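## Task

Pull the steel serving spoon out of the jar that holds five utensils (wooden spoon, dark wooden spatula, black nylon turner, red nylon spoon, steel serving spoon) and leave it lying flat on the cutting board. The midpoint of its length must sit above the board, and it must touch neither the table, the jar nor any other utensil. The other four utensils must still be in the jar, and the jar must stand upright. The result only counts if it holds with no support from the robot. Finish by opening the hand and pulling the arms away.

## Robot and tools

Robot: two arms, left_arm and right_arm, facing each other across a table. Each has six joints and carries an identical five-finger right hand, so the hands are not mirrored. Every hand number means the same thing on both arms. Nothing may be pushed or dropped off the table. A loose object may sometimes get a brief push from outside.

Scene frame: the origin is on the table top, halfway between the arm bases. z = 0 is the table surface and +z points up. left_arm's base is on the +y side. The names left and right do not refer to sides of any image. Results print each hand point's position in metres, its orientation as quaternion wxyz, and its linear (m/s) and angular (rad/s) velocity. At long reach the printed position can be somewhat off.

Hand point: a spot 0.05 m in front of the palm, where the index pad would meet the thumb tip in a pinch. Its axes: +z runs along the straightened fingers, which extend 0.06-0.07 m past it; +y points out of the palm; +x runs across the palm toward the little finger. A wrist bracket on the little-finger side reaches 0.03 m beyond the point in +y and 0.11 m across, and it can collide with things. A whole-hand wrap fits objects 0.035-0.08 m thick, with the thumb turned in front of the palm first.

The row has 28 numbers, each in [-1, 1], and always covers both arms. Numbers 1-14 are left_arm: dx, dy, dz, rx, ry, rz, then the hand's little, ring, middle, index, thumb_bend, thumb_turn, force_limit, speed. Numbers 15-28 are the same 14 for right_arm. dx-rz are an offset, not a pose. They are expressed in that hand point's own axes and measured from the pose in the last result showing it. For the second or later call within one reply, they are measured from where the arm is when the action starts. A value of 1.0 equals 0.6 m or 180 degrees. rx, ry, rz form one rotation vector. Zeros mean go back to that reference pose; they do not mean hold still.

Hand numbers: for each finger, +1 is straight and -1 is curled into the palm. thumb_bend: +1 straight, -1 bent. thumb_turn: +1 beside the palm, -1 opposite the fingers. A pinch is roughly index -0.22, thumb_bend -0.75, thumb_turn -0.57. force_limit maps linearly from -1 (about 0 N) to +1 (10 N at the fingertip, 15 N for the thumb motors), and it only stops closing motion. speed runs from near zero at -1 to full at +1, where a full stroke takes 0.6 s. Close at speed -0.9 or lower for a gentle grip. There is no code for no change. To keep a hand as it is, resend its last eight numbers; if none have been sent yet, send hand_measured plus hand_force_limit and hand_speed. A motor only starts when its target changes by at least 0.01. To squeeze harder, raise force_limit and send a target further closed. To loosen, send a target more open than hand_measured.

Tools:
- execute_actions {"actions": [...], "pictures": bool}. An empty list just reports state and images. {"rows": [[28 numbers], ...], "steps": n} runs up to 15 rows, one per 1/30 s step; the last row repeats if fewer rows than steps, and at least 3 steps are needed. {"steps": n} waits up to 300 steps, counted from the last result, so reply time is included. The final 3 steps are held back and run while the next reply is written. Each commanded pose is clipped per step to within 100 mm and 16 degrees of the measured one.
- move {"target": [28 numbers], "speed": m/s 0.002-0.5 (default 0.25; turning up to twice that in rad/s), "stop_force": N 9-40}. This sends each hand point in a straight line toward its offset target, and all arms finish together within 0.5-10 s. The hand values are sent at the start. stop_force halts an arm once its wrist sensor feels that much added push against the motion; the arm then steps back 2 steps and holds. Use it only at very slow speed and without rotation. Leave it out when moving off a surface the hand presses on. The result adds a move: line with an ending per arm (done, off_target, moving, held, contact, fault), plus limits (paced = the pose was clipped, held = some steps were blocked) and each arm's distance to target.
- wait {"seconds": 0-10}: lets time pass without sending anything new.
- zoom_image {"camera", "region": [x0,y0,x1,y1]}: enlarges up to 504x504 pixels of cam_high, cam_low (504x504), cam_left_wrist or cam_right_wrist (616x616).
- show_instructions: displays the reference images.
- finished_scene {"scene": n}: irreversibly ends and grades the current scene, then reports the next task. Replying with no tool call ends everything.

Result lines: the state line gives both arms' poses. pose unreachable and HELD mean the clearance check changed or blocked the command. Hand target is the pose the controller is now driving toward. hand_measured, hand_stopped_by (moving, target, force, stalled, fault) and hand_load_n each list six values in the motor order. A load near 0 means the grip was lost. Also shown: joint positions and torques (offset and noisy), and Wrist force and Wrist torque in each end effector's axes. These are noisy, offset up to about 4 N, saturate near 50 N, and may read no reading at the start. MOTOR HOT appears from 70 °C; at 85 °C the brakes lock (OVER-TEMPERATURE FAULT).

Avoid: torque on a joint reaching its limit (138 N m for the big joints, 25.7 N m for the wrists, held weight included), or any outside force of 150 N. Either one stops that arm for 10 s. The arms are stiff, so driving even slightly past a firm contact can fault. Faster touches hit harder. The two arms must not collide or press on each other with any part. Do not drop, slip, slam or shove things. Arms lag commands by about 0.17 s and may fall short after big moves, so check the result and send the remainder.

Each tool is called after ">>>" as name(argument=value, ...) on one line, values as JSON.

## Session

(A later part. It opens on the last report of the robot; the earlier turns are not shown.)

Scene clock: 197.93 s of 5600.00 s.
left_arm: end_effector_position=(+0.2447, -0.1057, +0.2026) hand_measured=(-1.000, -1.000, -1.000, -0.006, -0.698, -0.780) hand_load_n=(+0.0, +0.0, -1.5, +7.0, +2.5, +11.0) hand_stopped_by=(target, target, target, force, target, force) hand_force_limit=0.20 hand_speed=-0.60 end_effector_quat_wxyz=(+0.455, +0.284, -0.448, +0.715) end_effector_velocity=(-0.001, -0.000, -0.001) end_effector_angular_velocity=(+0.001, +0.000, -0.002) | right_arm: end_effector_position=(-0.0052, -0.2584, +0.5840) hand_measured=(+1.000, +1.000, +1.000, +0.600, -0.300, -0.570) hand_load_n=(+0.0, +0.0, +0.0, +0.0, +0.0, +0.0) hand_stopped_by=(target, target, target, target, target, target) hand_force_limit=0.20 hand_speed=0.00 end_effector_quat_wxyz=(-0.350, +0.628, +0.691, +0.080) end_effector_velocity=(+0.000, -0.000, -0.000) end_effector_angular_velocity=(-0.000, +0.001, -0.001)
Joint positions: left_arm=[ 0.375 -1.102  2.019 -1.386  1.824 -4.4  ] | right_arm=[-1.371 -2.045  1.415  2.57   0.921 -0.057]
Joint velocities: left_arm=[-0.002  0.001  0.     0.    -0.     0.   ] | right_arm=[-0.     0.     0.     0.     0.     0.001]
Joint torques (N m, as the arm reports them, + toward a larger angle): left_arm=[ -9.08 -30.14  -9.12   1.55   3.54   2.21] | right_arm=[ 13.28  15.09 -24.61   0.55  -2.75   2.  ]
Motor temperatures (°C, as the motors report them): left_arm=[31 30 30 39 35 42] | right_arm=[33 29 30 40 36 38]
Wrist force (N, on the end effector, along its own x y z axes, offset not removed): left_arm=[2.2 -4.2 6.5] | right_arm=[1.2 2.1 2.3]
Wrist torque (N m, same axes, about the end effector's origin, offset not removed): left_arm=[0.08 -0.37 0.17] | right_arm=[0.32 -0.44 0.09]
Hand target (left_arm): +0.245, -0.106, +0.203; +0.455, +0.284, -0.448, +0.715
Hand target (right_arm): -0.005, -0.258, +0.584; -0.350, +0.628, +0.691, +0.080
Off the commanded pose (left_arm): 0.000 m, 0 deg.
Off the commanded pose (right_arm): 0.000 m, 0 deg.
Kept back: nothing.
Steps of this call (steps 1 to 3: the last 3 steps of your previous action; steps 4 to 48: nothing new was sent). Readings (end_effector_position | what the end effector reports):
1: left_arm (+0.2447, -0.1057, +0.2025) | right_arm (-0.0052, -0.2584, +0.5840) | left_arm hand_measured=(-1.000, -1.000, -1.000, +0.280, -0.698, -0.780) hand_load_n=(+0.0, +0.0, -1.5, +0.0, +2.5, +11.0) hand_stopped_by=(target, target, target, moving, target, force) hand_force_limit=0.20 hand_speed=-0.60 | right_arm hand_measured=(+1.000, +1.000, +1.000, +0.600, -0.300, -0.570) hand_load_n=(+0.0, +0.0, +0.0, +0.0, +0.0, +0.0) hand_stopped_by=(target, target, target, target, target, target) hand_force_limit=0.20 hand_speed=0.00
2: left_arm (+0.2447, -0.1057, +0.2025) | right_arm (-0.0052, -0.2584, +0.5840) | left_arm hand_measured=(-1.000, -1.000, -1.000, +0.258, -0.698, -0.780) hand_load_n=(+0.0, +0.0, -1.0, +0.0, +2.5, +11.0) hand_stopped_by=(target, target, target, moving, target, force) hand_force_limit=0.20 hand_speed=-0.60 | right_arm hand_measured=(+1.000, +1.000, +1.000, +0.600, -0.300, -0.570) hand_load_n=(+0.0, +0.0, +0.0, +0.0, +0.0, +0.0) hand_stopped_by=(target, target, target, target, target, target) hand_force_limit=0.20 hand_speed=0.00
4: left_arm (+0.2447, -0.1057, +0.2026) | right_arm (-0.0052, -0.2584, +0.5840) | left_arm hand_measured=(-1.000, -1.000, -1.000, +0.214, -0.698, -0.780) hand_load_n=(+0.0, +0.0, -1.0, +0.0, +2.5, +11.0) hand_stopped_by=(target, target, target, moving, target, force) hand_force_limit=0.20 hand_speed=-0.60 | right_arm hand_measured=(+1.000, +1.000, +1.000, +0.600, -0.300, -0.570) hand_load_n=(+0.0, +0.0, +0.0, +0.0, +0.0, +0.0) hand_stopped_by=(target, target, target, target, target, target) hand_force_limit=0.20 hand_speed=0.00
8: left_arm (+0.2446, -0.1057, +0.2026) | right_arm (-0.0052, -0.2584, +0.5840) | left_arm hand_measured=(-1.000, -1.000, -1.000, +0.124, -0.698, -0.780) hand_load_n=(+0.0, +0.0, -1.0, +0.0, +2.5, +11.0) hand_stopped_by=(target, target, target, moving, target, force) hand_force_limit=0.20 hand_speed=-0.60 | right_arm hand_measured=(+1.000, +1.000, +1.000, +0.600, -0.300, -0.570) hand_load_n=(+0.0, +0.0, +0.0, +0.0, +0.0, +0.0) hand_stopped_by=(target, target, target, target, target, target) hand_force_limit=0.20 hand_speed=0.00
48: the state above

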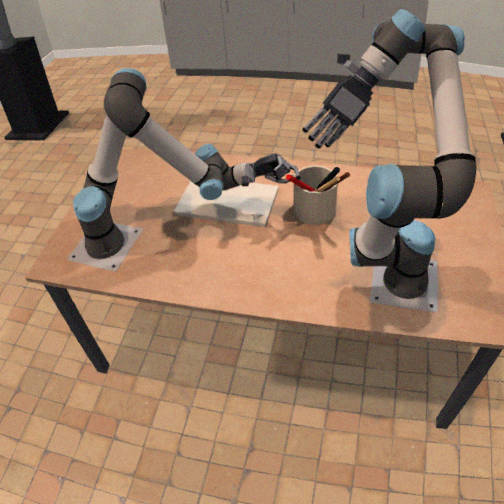

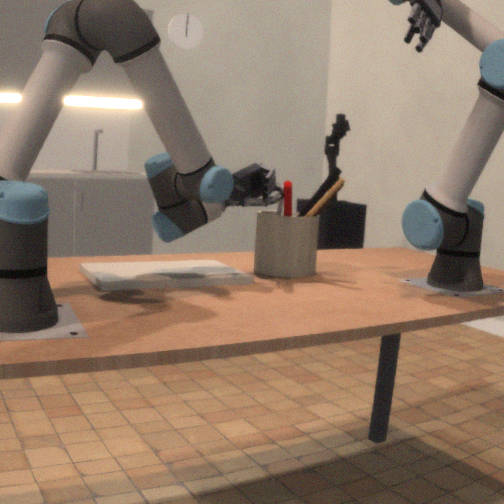

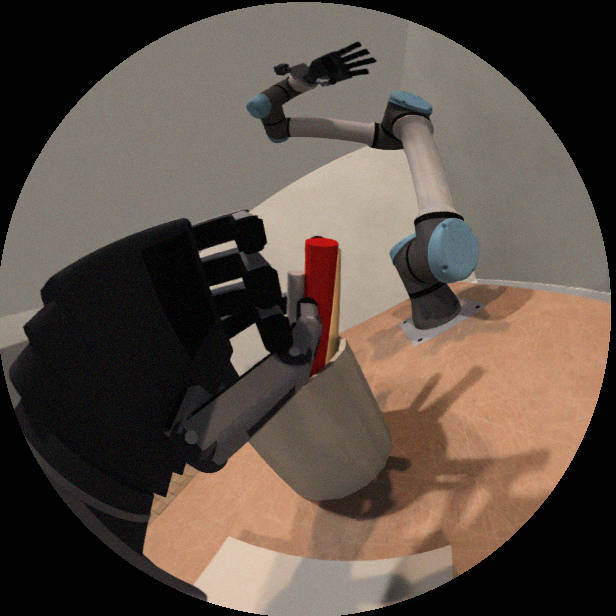

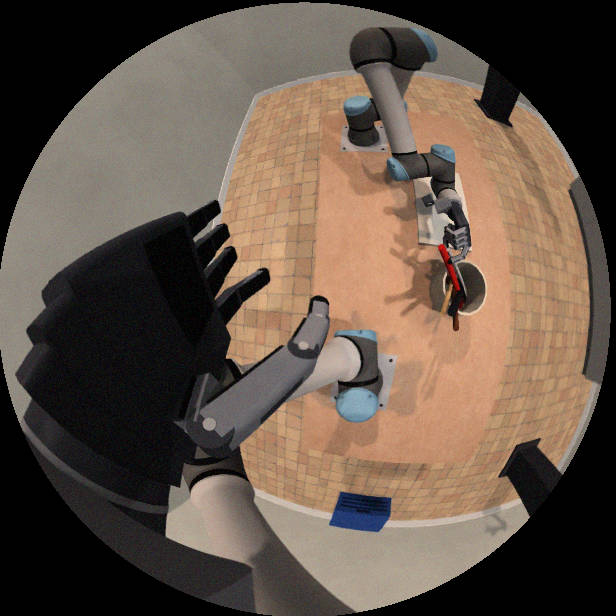

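>>> execute_actions(actions=[{"rows":[[0,0,0,0,0,0,-1,-1,-1,0.5,-0.7,-0.65,0.2,-0.4,0,0,0,0,0,0,1,1,1,0.6,-0.3,-0.57,0.2,0]],"steps":15}])

>>> move(target=[0,0.008,0.017,0,0,0,-1,-1,-1,0.5,-0.7,-0.65,0.2,-0.4,0,0,0,0,0,0,1,1,1,0.6,-0.3,-0.57,0.2,0], speed=0.01, stop_force=10)

>>> execute_actions(actions=[{"rows":[[0,0,0,0,0,0,-1,-1,-1,-0.6,-0.7,-0.65,0.2,-0.6,0,0,0,0,0,0,1,1,1,0.6,-0.3,-0.57,0.2,0]],"steps":15}])

>>> wait(seconds=1.5)

>>> zoom_image(camera="cam_left_wrist", region=[200,200,420,420])

Scene clock: 198.57 s of 5600.00 s.
left_arm: end_effector_position=(+0.2446, -0.1057, +0.2025) hand_measured=(-1.000, -1.000, -1.000, +0.290, -0.700, -0.650) hand_load_n=(+0.0, +0.0, +0.0, +0.0, +0.5, +0.0) hand_stopped_by=(target, target, target, moving, target, target) hand_force_limit=0.20 hand_speed=-0.40 end_effector_quat_wxyz=(+0.455, +0.284, -0.448, +0.715) end_effector_velocity=(-0.000, +0.000, +0.002) end_effector_angular_velocity=(-0.003, +0.001, -0.002) | right_arm: end_effector_position=(-0.0052, -0.2584, +0.5840) hand_measured=(+1.000, +1.000, +1.000, +0.600, -0.300, -0.570) hand_load_n=(+0.0, +0.0, +0.0, +0.0, +0.0, +0.0) hand_stopped_by=(target, target, target, target, target, target) hand_force_limit=0.20 hand_speed=0.00 end_effector_quat_wxyz=(-0.350, +0.628, +0.691, +0.080) end_effector_velocity=(-0.000, +0.000, +0.000) end_effector_angular_velocity=(+0.001, -0.001, +0.001)
Joint positions: left_arm=[ 0.375 -1.102  2.019 -1.385  1.824 -4.4  ] | right_arm=[-1.371 -2.045  1.415  2.57   0.921 -0.057]
Joint velocities: left_arm=[ 0.    -0.002 -0.    -0.001  0.001 -0.002] | right_arm=[-0.    -0.001 -0.     0.    -0.    -0.001]
Joint torques (N m, as the arm reports them, + toward a larger angle): left_arm=[ -4.87 -27.35 -12.53  -2.03  -1.36   2.21] | right_arm=[ 14.21  14.91 -24.17   0.63  -2.92   2.04]
Motor temperatures (°C, as the motors report them): left_arm=[31 30 30 39 35 42] | right_arm=[33 29 30 40 36 38]
Wrist force (N, on the end effector, along its own x y z axes, offset not removed): left_arm=[1.4 -1.9 0.8] | right_arm=[3.1 1.1 0.2]
Wrist torque (N m, same axes, about the end effector's origin, offset not removed): left_arm=[-0.36 -0.51 0.11] | right_arm=[0.38 -0.52 0.18]
Steps of this call (steps 1 to 7: nothing new was sent; steps 8 to 19: the first 12 steps of this action). Readings (end_effector_position | what the end effector reports):
8: left_arm (+0.2446, -0.1057, +0.2026) | right_arm (-0.0052, -0.2584, +0.5840) | left_arm hand_measured=(-1.000, -1.000, -1.000, -0.006, -0.698, -0.780) hand_load_n=(+0.0, +0.0, -1.5, +7.0, +2.5, +11.0) hand_stopped_by=(target, target, target, moving, target, moving) hand_force_limit=0.20 hand_speed=-0.40 | right_arm hand_measured=(+1.000, +1.000, +1.000, +0.600, -0.300, -0.570) hand_load_n=(+0.0, +0.0, +0.0, +0.0, +0.0, +0.0) hand_stopped_by=(target, target, target, target, target, target) hand_force_limit=0.20 hand_speed=0.00
9: left_arm (+0.2446, -0.1057, +0.2026) | right_arm (-0.0052, -0.2584, +0.5840) | left_arm hand_measured=(-1.000, -1.000, -1.000, -0.006, -0.698, -0.780) hand_load_n=(+0.0, +0.0, -1.5, +7.0, +2.5, +11.0) hand_stopped_by=(target, target, target, moving, target, moving) hand_force_limit=0.20 hand_speed=-0.40 | right_arm hand_measured=(+1.000, +1.000, +1.000, +0.600, -0.300, -0.570) hand_load_n=(+0.0, +0.0, +0.0, +0.0, +0.0, +0.0) hand_stopped_by=(target, target, target, target, target, target) hand_force_limit=0.20 hand_speed=0.00
11: left_arm (+0.2446, -0.1057, +0.2025) | right_arm (-0.0052, -0.2584, +0.5840) | left_arm hand_measured=(-1.000, -1.000, -1.000, +0.022, -0.698, -0.754) hand_load_n=(+0.0, +0.0, -1.0, +0.0, +1.5, +6.5) hand_stopped_by=(target, target, target, moving, target, moving) hand_force_limit=0.20 hand_speed=-0.40 | right_arm hand_measured=(+1.000, +1.000, +1.000, +0.600, -0.300, -0.570) hand_load_n=(+0.0, +0.0, +0.0, +0.0, +0.0, +0.0) hand_stopped_by=(target, target, target, target, target, target) hand_force_limit=0.20 hand_speed=0.00
15: left_arm (+0.2446, -0.1057, +0.2025) | right_arm (-0.0052, -0.2584, +0.5840) | left_arm hand_measured=(-1.000, -1.000, -1.000, +0.156, -0.700, -0.652) hand_load_n=(+0.0, +0.0, +0.0, +0.0, +0.5, +0.0) hand_stopped_by=(target, target, target, moving, target, moving) hand_force_limit=0.20 hand_speed=-0.40 | right_arm hand_measured=(+1.000, +1.000, +1.000, +0.600, -0.300, -0.570) hand_load_n=(+0.0, +0.0, +0.0, +0.0, +0.0, +0.0) hand_stopped_by=(target, target, target, target, target, target) hand_force_limit=0.20 hand_speed=0.00
19: the state above

Scene clock: 200.30 s of 5600.00 s.
left_arm: end_effector_position=(+0.2404, -0.1154, +0.2051) hand_measured=(-1.000, -1.000, -1.000, +0.500, -0.700, -0.650) hand_load_n=(+0.0, +0.0, +0.0, +0.0, +0.5, +0.5) hand_stopped_by=(target, target, target, target, target, target) hand_force_limit=0.20 hand_speed=-0.40 end_effector_quat_wxyz=(+0.455, +0.284, -0.448, +0.715) end_effector_velocity=(-0.002, -0.003, +0.000) end_effector_angular_velocity=(+0.001, -0.001, -0.001) | right_arm: end_effector_position=(-0.0052, -0.2584, +0.5840) hand_measured=(+1.000, +1.000, +1.000, +0.600, -0.300, -0.570) hand_load_n=(+0.0, +0.0, +0.0, +0.0, +0.0, +0.0) hand_stopped_by=(target, target, target, target, target, target) hand_force_limit=0.20 hand_speed=0.00 end_effector_quat_wxyz=(-0.350, +0.628, +0.691, +0.080) end_effector_velocity=(+0.000, -0.000, -0.000) end_effector_angular_velocity=(-0.001, +0.001, -0.002)
Joint positions: left_arm=[ 0.361 -1.097  2.    -1.369  1.812 -4.393] | right_arm=[-1.371 -2.045  1.415  2.57   0.921 -0.057]
Joint velocities: left_arm=[-0.005  0.002 -0.005  0.004 -0.003  0.002] | right_arm=[-0.001  0.     0.    -0.     0.     0.002]
Joint torques (N m, as the arm reports them, + toward a larger angle): left_arm=[ -5.79 -26.34 -25.76   0.01  -2.32   2.19] | right_arm=[ 12.69  14.51 -24.24   0.5   -2.61   2.23]
Motor temperatures (°C, as the motors report them): left_arm=[31 30 30 39 35 42] | right_arm=[33 29 30 40 36 38]
Wrist force (N, on the end effector, along its own x y z axes, offset not removed): left_arm=[-0.1 -1.0 0.1] | right_arm=[1.4 0.9 2.4]
Wrist torque (N m, same axes, about the end effector's origin, offset not removed): left_arm=[-0.24 -0.29 0.11] | right_arm=[0.23 -0.49 0.07]
Hand target (left_arm): +0.240, -0.116, +0.205; +0.455, +0.284, -0.448, +0.715
Hand target (right_arm): -0.005, -0.258, +0.584; -0.350, +0.628, +0.691, +0.080
Off your previous action's commanded pose (left_arm): 0.000 m, 0 deg at its last step (step 3 of this call).
Off your previous action's commanded pose (right_arm): 0.000 m, 0 deg at its last step (step 3 of this call).
Off the commanded pose (left_arm): 0.000 m, 0 deg.
Off the commanded pose (right_arm): 0.000 m, 0 deg.
Kept back: nothing.
move: done

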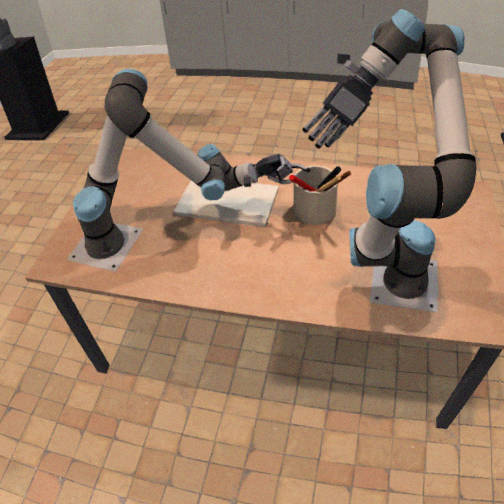

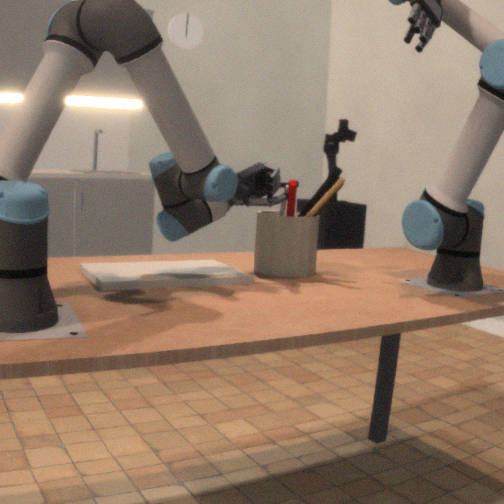

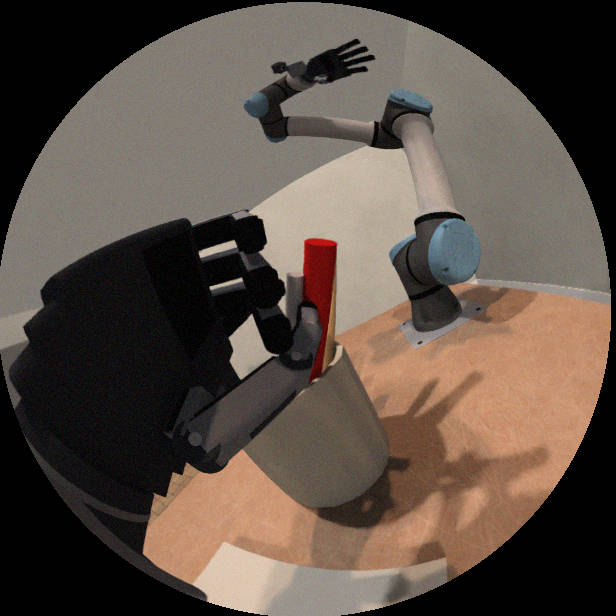

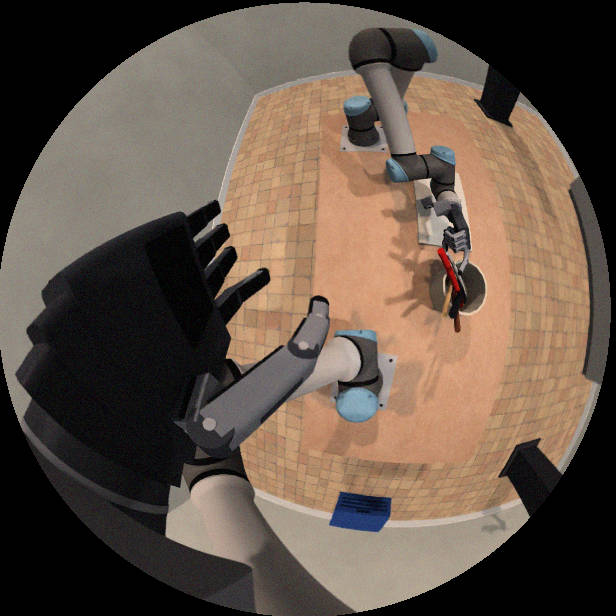

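Scene clock: 200.70 s of 5600.00 s.
left_arm: end_effector_position=(+0.2404, -0.1154, +0.2050) hand_measured=(-1.000, -1.000, -1.000, +0.302, -0.700, -0.650) hand_load_n=(+0.0, +0.0, +0.0, +0.0, +0.5, +0.0) hand_stopped_by=(target, target, target, moving, target, target) hand_force_limit=0.20 hand_speed=-0.60 end_effector_quat_wxyz=(+0.455, +0.284, -0.448, +0.715) end_effector_velocity=(-0.001, -0.000, +0.000) end_effector_angular_velocity=(-0.001, -0.001, -0.001) | right_arm: end_effector_position=(-0.0052, -0.2584, +0.5840) hand_measured=(+1.000, +1.000, +1.000, +0.600, -0.300, -0.570) hand_load_n=(+0.0, +0.0, +0.0, +0.0, +0.0, +0.0) hand_stopped_by=(target, target, target, target, target, target) hand_force_limit=0.20 hand_speed=0.00 end_effector_quat_wxyz=(-0.350, +0.628, +0.691, +0.080) end_effector_velocity=(+0.000, +0.000, +0.000) end_effector_angular_velocity=(+0.001, +0.000, -0.000)
Joint positions: left_arm=[ 0.361 -1.097  2.    -1.369  1.812 -4.393] | right_arm=[-1.371 -2.045  1.415  2.57   0.921 -0.057]
Joint velocities: left_arm=[-0.001 -0.     0.    -0.001  0.     0.001] | right_arm=[-0.     0.    -0.     0.    -0.001 -0.   ]
Joint torques (N m, as the arm reports them, + toward a larger angle): left_arm=[  6.96 -34.34 -10.68  -2.65   0.89   0.52] | right_arm=[ 12.52  15.87 -24.86   0.48  -2.95   2.03]
Motor temperatures (°C, as the motors report them): left_arm=[31 30 30 39 35 42] | right_arm=[33 29 30 40 36 38]
Wrist force (N, on the end effector, along its own x y z axes, offset not removed): left_arm=[0.0 -1.6 0.3] | right_arm=[1.8 1.4 1.5]
Wrist torque (N m, same axes, about the end effector's origin, offset not removed): left_arm=[-0.32 -0.33 0.06] | right_arm=[0.25 -0.48 0.13]
Steps of this call (steps 1 to 12: the first 12 steps of this action). Readings (end_effector_position | what the end effector reports):
1: left_arm (+0.2404, -0.1155, +0.2051) | right_arm (-0.0052, -0.2584, +0.5840) | left_arm hand_measured=(-1.000, -1.000, -1.000, +0.500, -0.700, -0.650) hand_load_n=(+0.0, +0.0, +0.0, +0.0, +0.5, +0.5) hand_stopped_by=(target, target, target, moving, target, target) hand_force_limit=0.20 hand_speed=-0.60 | right_arm hand_measured=(+1.000, +1.000, +1.000, +0.600, -0.300, -0.570) hand_load_n=(+0.0, +0.0, +0.0, +0.0, +0.0, +0.0) hand_stopped_by=(target, target, target, target, target, target) hand_force_limit=0.20 hand_speed=0.00
2: left_arm (+0.2404, -0.1155, +0.2051) | right_arm (-0.0052, -0.2584, +0.5840) | left_arm hand_measured=(-1.000, -1.000, -1.000, +0.500, -0.700, -0.650) hand_load_n=(+0.0, +0.0, +0.0, +0.0, +0.5, +0.5) hand_stopped_by=(target, target, target, moving, target, target) hand_force_limit=0.20 hand_speed=-0.60 | right_arm hand_measured=(+1.000, +1.000, +1.000, +0.600, -0.300, -0.570) hand_load_n=(+0.0, +0.0, +0.0, +0.0, +0.0, +0.0) hand_stopped_by=(target, target, target, target, target, target) hand_force_limit=0.20 hand_speed=0.00
4: left_arm (+0.2404, -0.1155, +0.2051) | right_arm (-0.0052, -0.2584, +0.5840) | left_arm hand_measured=(-1.000, -1.000, -1.000, +0.480, -0.700, -0.650) hand_load_n=(+0.0, +0.0, +0.0, +0.0, +0.5, +0.5) hand_stopped_by=(target, target, target, moving, target, target) hand_force_limit=0.20 hand_speed=-0.60 | right_arm hand_measured=(+1.000, +1.000, +1.000, +0.600, -0.300, -0.570) hand_load_n=(+0.0, +0.0, +0.0, +0.0, +0.0, +0.0) hand_stopped_by=(target, target, target, target, target, target) hand_force_limit=0.20 hand_speed=0.00
8: left_arm (+0.2404, -0.1155, +0.2051) | right_arm (-0.0052, -0.2584, +0.5840) | left_arm hand_measured=(-1.000, -1.000, -1.000, +0.390, -0.700, -0.650) hand_load_n=(+0.0, +0.0, +0.0, +0.0, +0.5, +0.5) hand_stopped_by=(target, target, target, moving, target, target) hand_force_limit=0.20 hand_speed=-0.60 | right_arm hand_measured=(+1.000, +1.000, +1.000, +0.600, -0.300, -0.570) hand_load_n=(+0.0, +0.0, +0.0, +0.0, +0.0, +0.0) hand_stopped_by=(target, target, target, target, target, target) hand_force_limit=0.20 hand_speed=0.00
12: the state above

Scene clock: 202.30 s of 5600.00 s.
left_arm: end_effector_position=(+0.2404, -0.1154, +0.2051) hand_measured=(-1.000, -1.000, -1.000, -0.008, -0.700, -0.650) hand_load_n=(+0.0, +0.0, +0.0, +2.0, +1.0, +0.0) hand_stopped_by=(target, target, target, force, target, target) hand_force_limit=0.20 hand_speed=-0.60 end_effector_quat_wxyz=(+0.455, +0.284, -0.448, +0.715) end_effector_velocity=(-0.000, +0.000, +0.001) end_effector_angular_velocity=(-0.002, +0.000, -0.000) | right_arm: end_effector_position=(-0.0052, -0.2584, +0.5840) hand_measured=(+1.000, +1.000, +1.000, +0.600, -0.300, -0.570) hand_load_n=(+0.0, +0.0, +0.0, +0.0, +0.0, +0.0) hand_stopped_by=(target, target, target, target, target, target) hand_force_limit=0.20 hand_speed=0.00 end_effector_quat_wxyz=(-0.350, +0.628, +0.691, +0.080) end_effector_velocity=(+0.000, +0.000, -0.000) end_effector_angular_velocity=(+0.000, -0.000, +0.001)
Joint positions: left_arm=[ 0.361 -1.097  2.    -1.369  1.812 -4.393] | right_arm=[-1.371 -2.045  1.415  2.57   0.921 -0.057]
Joint velocities: left_arm=[-0.    -0.002  0.     0.    -0.    -0.   ] | right_arm=[ 0.     0.     0.    -0.     0.    -0.001]
Joint torques (N m, as the arm reports them, + toward a larger angle): left_arm=[  5.62 -48.55 -10.41  -4.86   2.17  -2.3 ] | right_arm=[ 12.64  15.66 -24.73   0.63  -2.46   2.11]
Motor temperatures (°C, as the motors report them): left_arm=[31 30 30 39 35 42] | right_arm=[33 29 30 40 36 38]
Wrist force (N, on the end effector, along its own x y z axes, offset not removed): left_arm=[0.7 -0.8 -1.1] | right_arm=[1.2 1.2 1.1]
Wrist torque (N m, same axes, about the end effector's origin, offset not removed): left_arm=[0.02 -0.39 0.15] | right_arm=[0.34 -0.31 0.11]
Hand target (left_arm): +0.240, -0.115, +0.205; +0.455, +0.284, -0.448, +0.715
Hand target (right_arm): -0.005, -0.258, +0.584; -0.350, +0.628, +0.691, +0.080
Off the commanded pose (left_arm): 0.000 m, 0 deg.
Off the commanded pose (right_arm): 0.000 m, 0 deg.
Kept back: nothing.
Steps of this call (steps 1 to 3: the last 3 steps of your previous action; steps 4 to 48: nothing new was sent). Readings (end_effector_position | what the end effector reports):
1: left_arm (+0.2404, -0.1154, +0.2050) | right_arm (-0.0052, -0.2584, +0.5840) | left_arm hand_measured=(-1.000, -1.000, -1.000, +0.280, -0.700, -0.650) hand_load_n=(+0.0, +0.0, +0.0, +0.0, +0.5, +0.0) hand_stopped_by=(target, target, target, moving, target, target) hand_force_limit=0.20 hand_speed=-0.60 | right_arm hand_measured=(+1.000, +1.000, +1.000, +0.600, -0.300, -0.570) hand_load_n=(+0.0, +0.0, +0.0, +0.0, +0.0, +0.0) hand_stopped_by=(target, target, target, target, target, target) hand_force_limit=0.20 hand_speed=0.00
2: left_arm (+0.2404, -0.1154, +0.2050) | right_arm (-0.0052, -0.2584, +0.5840) | left_arm hand_measured=(-1.000, -1.000, -1.000, +0.258, -0.700, -0.650) hand_load_n=(+0.0, +0.0, +0.0, +0.0, +0.5, +0.0) hand_stopped_by=(target, target, target, moving, target, target) hand_force_limit=0.20 hand_speed=-0.60 | right_arm hand_measured=(+1.000, +1.000, +1.000, +0.600, -0.300, -0.570) hand_load_n=(+0.0, +0.0, +0.0, +0.0, +0.0, +0.0) hand_stopped_by=(target, target, target, target, target, target) hand_force_limit=0.20 hand_speed=0.00
4: left_arm (+0.2404, -0.1154, +0.2050) | right_arm (-0.0052, -0.2584, +0.5840) | left_arm hand_measured=(-1.000, -1.000, -1.000, +0.214, -0.700, -0.650) hand_load_n=(+0.0, +0.0, +0.0, +0.0, +0.5, +0.0) hand_stopped_by=(target, target, target, moving, target, target) hand_force_limit=0.20 hand_speed=-0.60 | right_arm hand_measured=(+1.000, +1.000, +1.000, +0.600, -0.300, -0.570) hand_load_n=(+0.0, +0.0, +0.0, +0.0, +0.0, +0.0) hand_stopped_by=(target, target, target, target, target, target) hand_force_limit=0.20 hand_speed=0.00
8: left_arm (+0.2404, -0.1154, +0.2050) | right_arm (-0.0052, -0.2584, +0.5840) | left_arm hand_measured=(-1.000, -1.000, -1.000, +0.124, -0.700, -0.650) hand_load_n=(+0.0, +0.0, +0.0, +0.0, +0.5, +0.0) hand_stopped_by=(target, target, target, moving, target, target) hand_force_limit=0.20 hand_speed=-0.60 | right_arm hand_measured=(+1.000, +1.000, +1.000, +0.600, -0.300, -0.570) hand_load_n=(+0.0, +0.0, +0.0, +0.0, +0.0, +0.0) hand_stopped_by=(target, target, target, target, target, target) hand_force_limit=0.20 hand_speed=0.00
48: the state above

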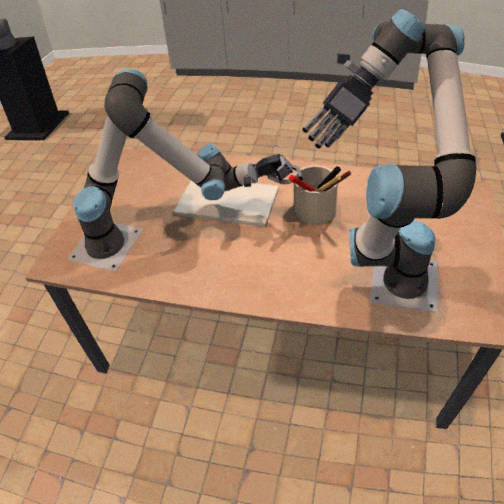

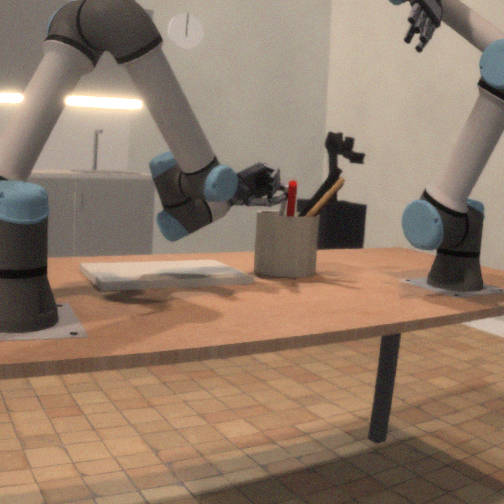

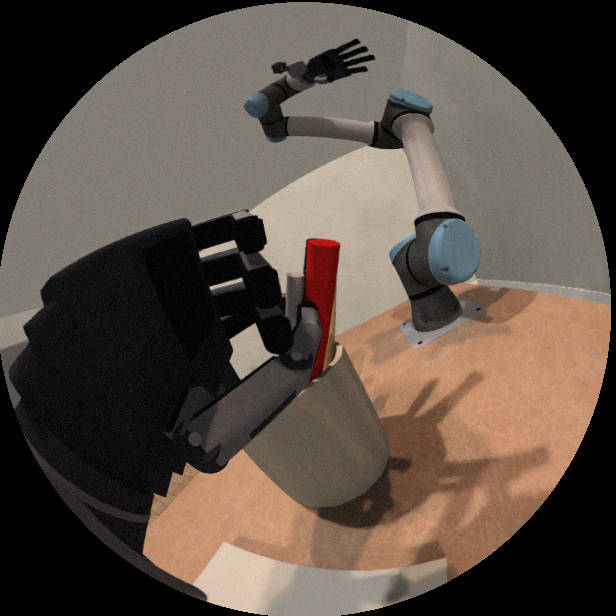

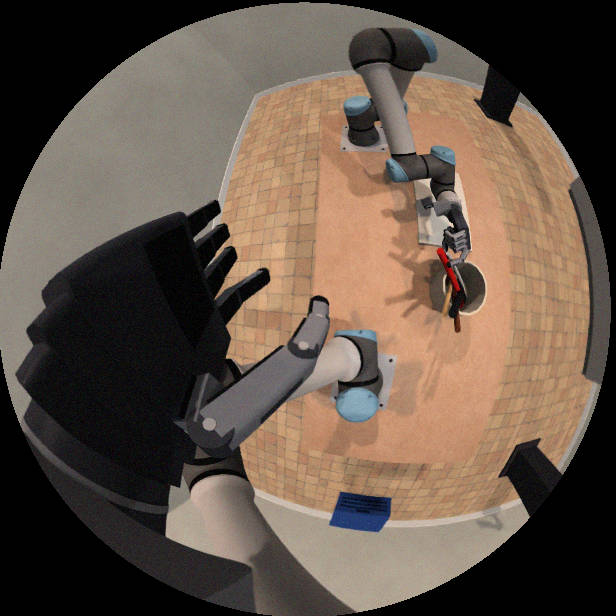

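Region (200, 200, 420, 420) of cam_left_wrist's 616x616 image, scaled by 2.291, with more detail than that image has.

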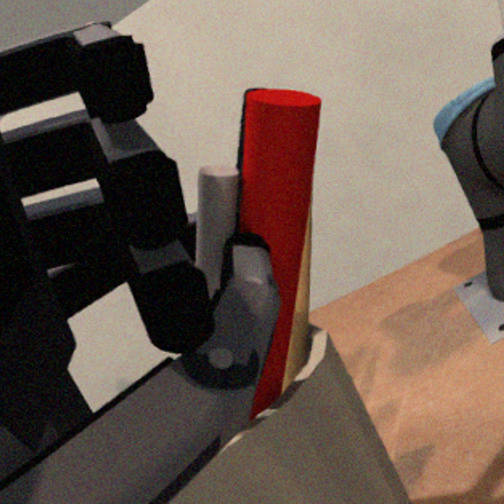

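>>> execute_actions(actions=[{"rows":[[0,0,0,0,0,0,-1,-1,-1,-0.8,-0.7,-0.65,0.7,-0.8,0,0,0,0,0,0,1,1,1,0.6,-0.3,-0.57,0.2,0]],"steps":15}])

>>> wait(seconds=1)

>>> move(target=[0.05,0,0,0,0,0,-1,-1,-1,-0.8,-0.7,-0.65,0.7,-0.8,0,0,0,0,0,0,1,1,1,0.6,-0.3,-0.57,0.2,0], speed=0.02, stop_force=14)

>>> zoom_image(camera="cam_left_wrist", region=[200,200,420,420])

Scene clock: 202.83 s of 5600.00 s.
left_arm: end_effector_position=(+0.2404, -0.1154, +0.2051) hand_measured=(-1.000, -1.000, -1.000, -0.058, -0.700, -0.650) hand_load_n=(+0.0, +0.0, +0.0, +10.5, +1.5, +0.0) hand_stopped_by=(target, target, target, force, target, target) hand_force_limit=0.70 hand_speed=-0.80 end_effector_quat_wxyz=(+0.455, +0.284, -0.448, +0.715) end_effector_velocity=(-0.000, +0.000, +0.002) end_effector_angular_velocity=(-0.003, -0.002, -0.001) | right_arm: end_effector_position=(-0.0052, -0.2584, +0.5840) hand_measured=(+1.000, +1.000, +1.000, +0.600, -0.300, -0.570) hand_load_n=(+0.0, +0.0, +0.0, +0.0, +0.0, +0.0) hand_stopped_by=(target, target, target, target, target, target) hand_force_limit=0.20 hand_speed=0.00 end_effector_quat_wxyz=(-0.350, +0.628, +0.691, +0.080) end_effector_velocity=(-0.000, -0.000, -0.000) end_effector_angular_velocity=(-0.001, +0.001, -0.000)
Joint positions: left_arm=[ 0.361 -1.097  2.    -1.369  1.812 -4.393] | right_arm=[-1.371 -2.045  1.415  2.57   0.921 -0.057]
Joint velocities: left_arm=[-0.    -0.002  0.    -0.001  0.001  0.   ] | right_arm=[ 0.    -0.     0.    -0.     0.     0.001]
Joint torques (N m, as the arm reports them, + toward a larger angle): left_arm=[  4.92 -45.43 -10.69  -3.21   2.13  -2.01] | right_arm=[ 13.5   15.5  -24.95   0.56  -2.64   2.32]
Motor temperatures (°C, as the motors report them): left_arm=[31 30 30 39 35 42] | right_arm=[33 29 30 40 36 38]
Wrist force (N, on the end effector, along its own x y z axes, offset not removed): left_arm=[1.8 -5.6 3.6] | right_arm=[0.3 2.5 3.2]
Wrist torque (N m, same axes, about the end effector's origin, offset not removed): left_arm=[-0.21 -0.31 0.13] | right_arm=[0.29 -0.35 0.11]
Steps of this call (steps 1 to 4: nothing new was sent; steps 5 to 16: the first 12 steps of this action). Readings (end_effector_position | what the end effector reports):
5: left_arm (+0.2404, -0.1154, +0.2051) | right_arm (-0.0052, -0.2584, +0.5840) | left_arm hand_measured=(-1.000, -1.000, -1.000, -0.008, -0.700, -0.650) hand_load_n=(+0.0, +0.0, +0.0, +2.0, +1.0, +0.0) hand_stopped_by=(target, target, target, moving, target, target) hand_force_limit=0.70 hand_speed=-0.80 | right_arm hand_measured=(+1.000, +1.000, +1.000, +0.600, -0.300, -0.570) hand_load_n=(+0.0, +0.0, +0.0, +0.0, +0.0, +0.0) hand_stopped_by=(target, target, target, target, target, target) hand_force_limit=0.20 hand_speed=0.00
6: left_arm (+0.2404, -0.1154, +0.2051) | right_arm (-0.0052, -0.2584, +0.5840) | left_arm hand_measured=(-1.000, -1.000, -1.000, -0.008, -0.700, -0.650) hand_load_n=(+0.0, +0.0, +0.0, +2.0, +1.0, +0.0) hand_stopped_by=(target, target, target, moving, target, target) hand_force_limit=0.70 hand_speed=-0.80 | right_arm hand_measured=(+1.000, +1.000, +1.000, +0.600, -0.300, -0.570) hand_load_n=(+0.0, +0.0, +0.0, +0.0, +0.0, +0.0) hand_stopped_by=(target, target, target, target, target, target) hand_force_limit=0.20 hand_speed=0.00
8: left_arm (+0.2404, -0.1154, +0.2051) | right_arm (-0.0052, -0.2584, +0.5840) | left_arm hand_measured=(-1.000, -1.000, -1.000, -0.016, -0.700, -0.650) hand_load_n=(+0.0, +0.0, +0.0, +3.5, +1.5, +0.0) hand_stopped_by=(target, target, target, moving, target, target) hand_force_limit=0.70 hand_speed=-0.80 | right_arm hand_measured=(+1.000, +1.000, +1.000, +0.600, -0.300, -0.570) hand_load_n=(+0.0, +0.0, +0.0, +0.0, +0.0, +0.0) hand_stopped_by=(target, target, target, target, target, target) hand_force_limit=0.20 hand_speed=0.00
12: left_arm (+0.2404, -0.1154, +0.2051) | right_arm (-0.0052, -0.2584, +0.5840) | left_arm hand_measured=(-1.000, -1.000, -1.000, -0.058, -0.700, -0.650) hand_load_n=(+0.0, +0.0, +0.0, +11.0, +1.5, +0.0) hand_stopped_by=(target, target, target, force, target, target) hand_force_limit=0.70 hand_speed=-0.80 | right_arm hand_measured=(+1.000, +1.000, +1.000, +0.600, -0.300, -0.570) hand_load_n=(+0.0, +0.0, +0.0, +0.0, +0.0, +0.0) hand_stopped_by=(target, target, target, target, target, target) hand_force_limit=0.20 hand_speed=0.00
16: the state above

Scene clock: 203.93 s of 5600.00 s.
left_arm: end_effector_position=(+0.2404, -0.1154, +0.2051) hand_measured=(-1.000, -1.000, -1.000, -0.058, -0.700, -0.650) hand_load_n=(+0.0, +0.0, +0.0, +10.5, +1.0, +0.0) hand_stopped_by=(target, target, target, force, target, target) hand_force_limit=0.70 hand_speed=-0.80 end_effector_quat_wxyz=(+0.455, +0.284, -0.448, +0.715) end_effector_velocity=(-0.000, +0.000, -0.000) end_effector_angular_velocity=(+0.001, +0.001, +0.001) | right_arm: end_effector_position=(-0.0052, -0.2584, +0.5840) hand_measured=(+1.000, +1.000, +1.000, +0.600, -0.300, -0.570) hand_load_n=(+0.0, +0.0, +0.0, +0.0, +0.0, +0.0) hand_stopped_by=(target, target, target, target, target, target) hand_force_limit=0.20 hand_speed=0.00 end_effector_quat_wxyz=(-0.350, +0.628, +0.691, +0.080) end_effector_velocity=(+0.000, +0.000, +0.000) end_effector_angular_velocity=(+0.002, +0.001, -0.001)
Joint positions: left_arm=[ 0.361 -1.097  2.    -1.369  1.812 -4.393] | right_arm=[-1.371 -2.045  1.415  2.57   0.921 -0.057]
Joint velocities: left_arm=[-0.    -0.     0.     0.001 -0.001  0.   ] | right_arm=[ 0.     0.     0.    -0.    -0.002  0.001]
Joint torques (N m, as the arm reports them, + toward a larger angle): left_arm=[  2.12 -33.62 -10.04   1.16   2.26  -1.9 ] | right_arm=[ 13.89  15.53 -24.09   0.5   -2.64   2.24]
Motor temperatures (°C, as the motors report them): left_arm=[31 30 30 39 35 42] | right_arm=[33 29 30 40 36 38]
Wrist force (N, on the end effector, along its own x y z axes, offset not removed): left_arm=[1.8 -5.9 4.5] | right_arm=[1.4 2.7 0.5]
Wrist torque (N m, same axes, about the end effector's origin, offset not removed): left_arm=[-0.34 -0.29 0.08] | right_arm=[0.49 -0.34 0.21]
Hand target (left_arm): +0.240, -0.115, +0.205; +0.455, +0.284, -0.448, +0.715
Hand target (right_arm): -0.005, -0.258, +0.584; -0.350, +0.628, +0.691, +0.080
Off the commanded pose (left_arm): 0.000 m, 0 deg.
Off the commanded pose (right_arm): 0.000 m, 0 deg.
Kept back: nothing.
Steps of this call (steps 1 to 3: the last 3 steps of your previous action; steps 4 to 33: nothing new was sent). Readings (end_effector_position | what the end effector reports):
1: left_arm (+0.2404, -0.1154, +0.2051) | right_arm (-0.0052, -0.2584, +0.5840) | left_arm hand_measured=(-1.000, -1.000, -1.000, -0.058, -0.700, -0.650) hand_load_n=(+0.0, +0.0, +0.0, +10.5, +1.5, +0.0) hand_stopped_by=(target, target, target, force, target, target) hand_force_limit=0.70 hand_speed=-0.80 | right_arm hand_measured=(+1.000, +1.000, +1.000, +0.600, -0.300, -0.570) hand_load_n=(+0.0, +0.0, +0.0, +0.0, +0.0, +0.0) hand_stopped_by=(target, target, target, target, target, target) hand_force_limit=0.20 hand_speed=0.00
2: left_arm (+0.2404, -0.1154, +0.2051) | right_arm (-0.0052, -0.2584, +0.5840) | left_arm hand_measured=(-1.000, -1.000, -1.000, -0.058, -0.700, -0.650) hand_load_n=(+0.0, +0.0, +0.0, +10.5, +1.5, +0.0) hand_stopped_by=(target, target, target, force, target, target) hand_force_limit=0.70 hand_speed=-0.80 | right_arm hand_measured=(+1.000, +1.000, +1.000, +0.600, -0.300, -0.570) hand_load_n=(+0.0, +0.0, +0.0, +0.0, +0.0, +0.0) hand_stopped_by=(target, target, target, target, target, target) hand_force_limit=0.20 hand_speed=0.00
4: left_arm (+0.2404, -0.1154, +0.2051) | right_arm (-0.0052, -0.2584, +0.5840) | left_arm hand_measured=(-1.000, -1.000, -1.000, -0.058, -0.700, -0.650) hand_load_n=(+0.0, +0.0, +0.0, +10.5, +1.5, +0.0) hand_stopped_by=(target, target, target, force, target, target) hand_force_limit=0.70 hand_speed=-0.80 | right_arm hand_measured=(+1.000, +1.000, +1.000, +0.600, -0.300, -0.570) hand_load_n=(+0.0, +0.0, +0.0, +0.0, +0.0, +0.0) hand_stopped_by=(target, target, target, target, target, target) hand_force_limit=0.20 hand_speed=0.00
8: left_arm (+0.2404, -0.1154, +0.2051) | right_arm (-0.0052, -0.2584, +0.5840) | left_arm hand_measured=(-1.000, -1.000, -1.000, -0.058, -0.700, -0.650) hand_load_n=(+0.0, +0.0, +0.0, +10.5, +1.5, +0.0) hand_stopped_by=(target, target, target, force, target, target) hand_force_limit=0.70 hand_speed=-0.80 | right_arm hand_measured=(+1.000, +1.000, +1.000, +0.600, -0.300, -0.570) hand_load_n=(+0.0, +0.0, +0.0, +0.0, +0.0, +0.0) hand_stopped_by=(target, target, target, target, target, target) hand_force_limit=0.20 hand_speed=0.00
33: the state above

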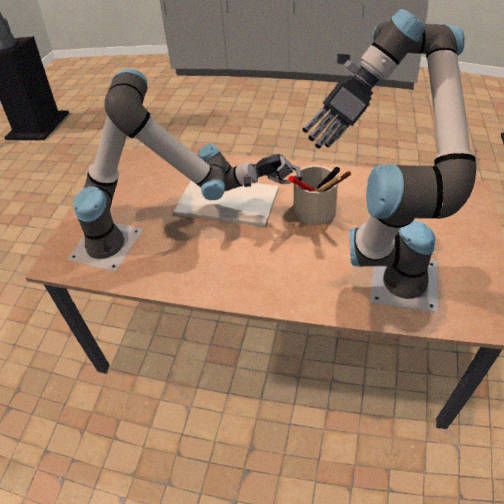

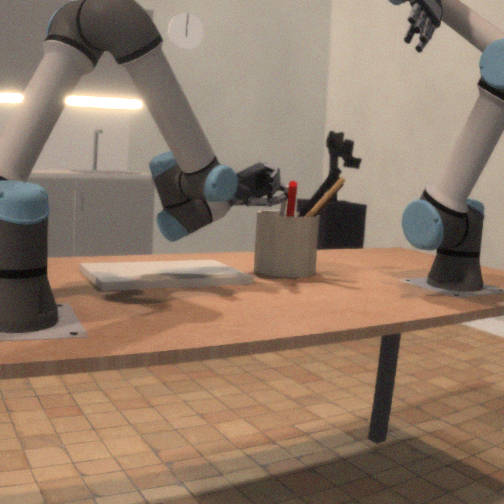

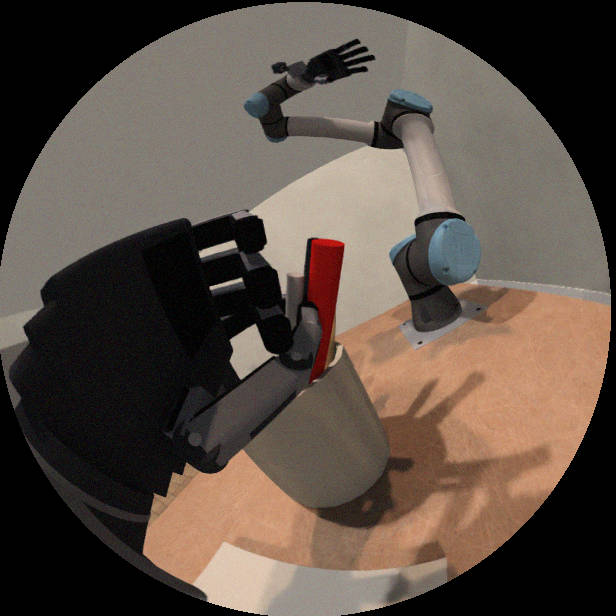

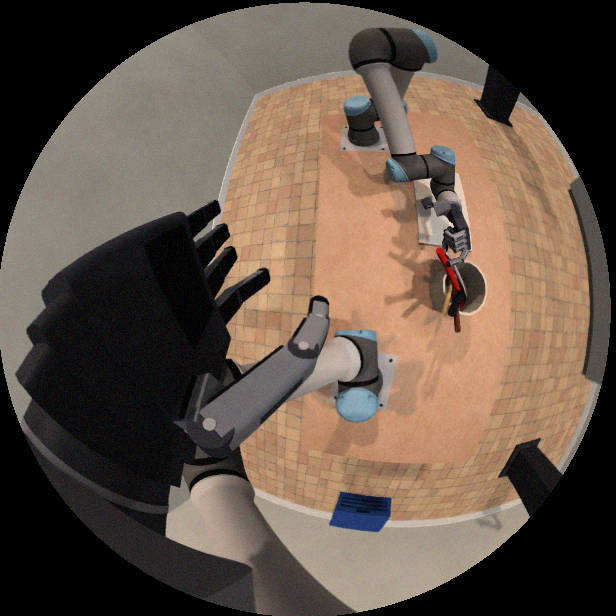

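Scene clock: 205.77 s of 5600.00 s.
left_arm: end_effector_position=(+0.2279, -0.1036, +0.2293) hand_measured=(-1.000, -1.000, -1.000, -0.058, -0.698, -0.650) hand_load_n=(+0.0, +0.0, +0.0, +3.0, +2.0, -0.5) hand_stopped_by=(target, target, target, force, target, target) hand_force_limit=0.70 hand_speed=-0.80 end_effector_quat_wxyz=(+0.455, +0.284, -0.448, +0.715) end_effector_velocity=(-0.000, +0.001, +0.003) end_effector_angular_velocity=(-0.002, +0.000, +0.002) | right_arm: end_effector_position=(-0.0052, -0.2584, +0.5840) hand_measured=(+1.000, +1.000, +1.000, +0.600, -0.300, -0.570) hand_load_n=(+0.0, +0.0, +0.0, +0.0, +0.0, +0.0) hand_stopped_by=(target, target, target, target, target, target) hand_force_limit=0.20 hand_speed=0.00 end_effector_quat_wxyz=(-0.350, +0.628, +0.691, +0.080) end_effector_velocity=(+0.000, -0.000, -0.000) end_effector_angular_velocity=(-0.001, +0.001, -0.002)
Joint positions: left_arm=[ 0.342 -1.174  2.035 -1.325  1.795 -4.384] | right_arm=[-1.371 -2.045  1.415  2.57   0.921 -0.057]
Joint velocities: left_arm=[-0.001 -0.009  0.003  0.004 -0.003  0.001] | right_arm=[-0.001  0.     0.    -0.     0.001  0.001]
Joint torques (N m, as the arm reports them, + toward a larger angle): left_arm=[ -8.18 -47.97 -11.35  -0.35  -2.32   1.96] | right_arm=[ 13.23  15.54 -24.15   0.51  -2.77   1.93]
Motor temperatures (°C, as the motors report them): left_arm=[31 30 30 39 35 42] | right_arm=[33 29 30 40 36 38]
Wrist force (N, on the end effector, along its own x y z axes, offset not removed): left_arm=[-0.5 -1.5 0.7] | right_arm=[-0.1 2.5 2.8]
Wrist torque (N m, same axes, about the end effector's origin, offset not removed): left_arm=[-0.25 -0.48 0.10] | right_arm=[0.31 -0.27 -0.01]
Hand target (left_arm): +0.228, -0.104, +0.230; +0.455, +0.284, -0.448, +0.715
Hand target (right_arm): -0.005, -0.258, +0.584; -0.350, +0.628, +0.691, +0.080
Off the commanded pose (left_arm): 0.000 m, 0 deg.
Off the commanded pose (right_arm): 0.000 m, 0 deg.
Kept back: nothing.
move: done

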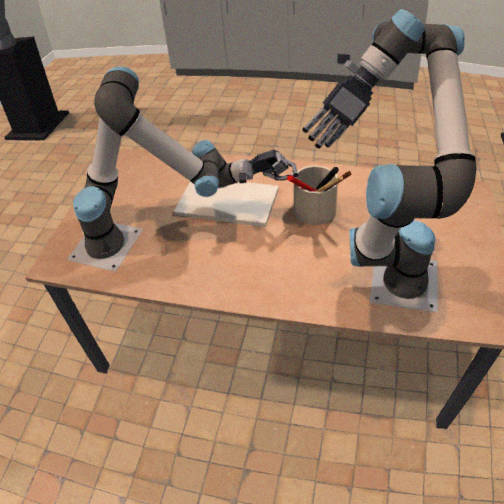

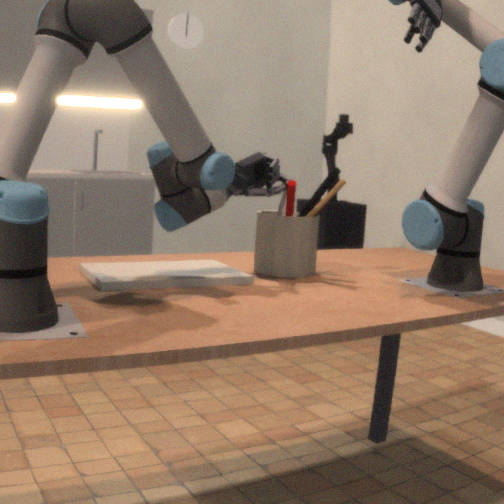

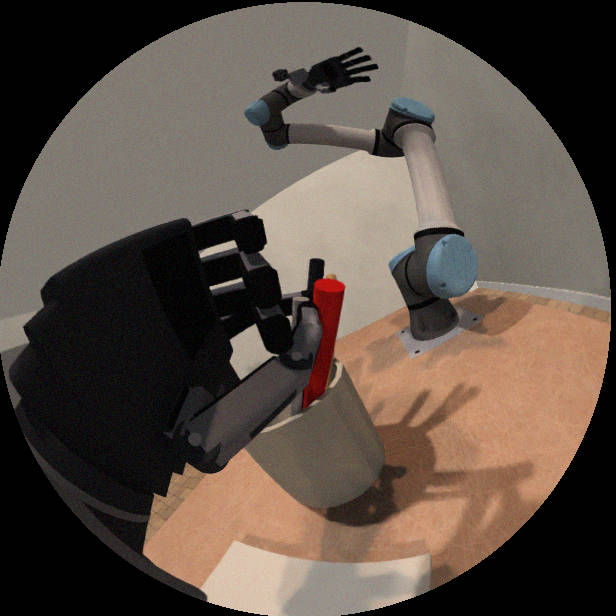

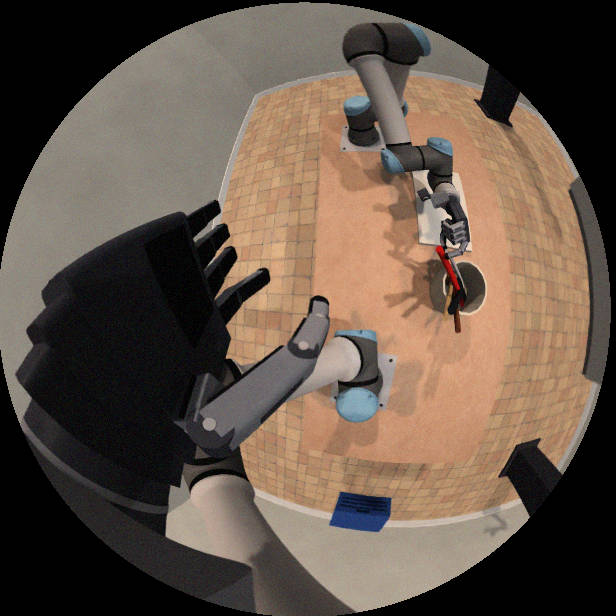

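Region (200, 200, 420, 420) of cam_left_wrist's 616x616 image, scaled by 2.291, with more detail than that image has.

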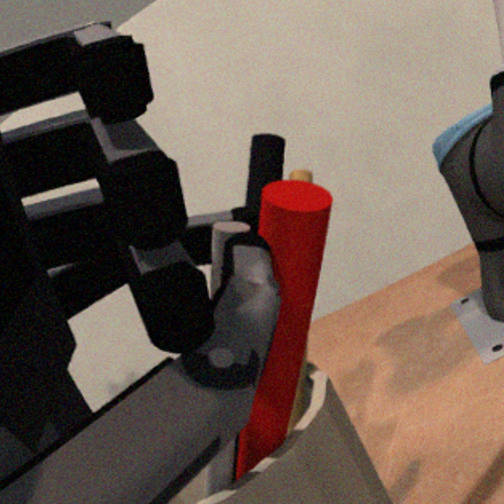

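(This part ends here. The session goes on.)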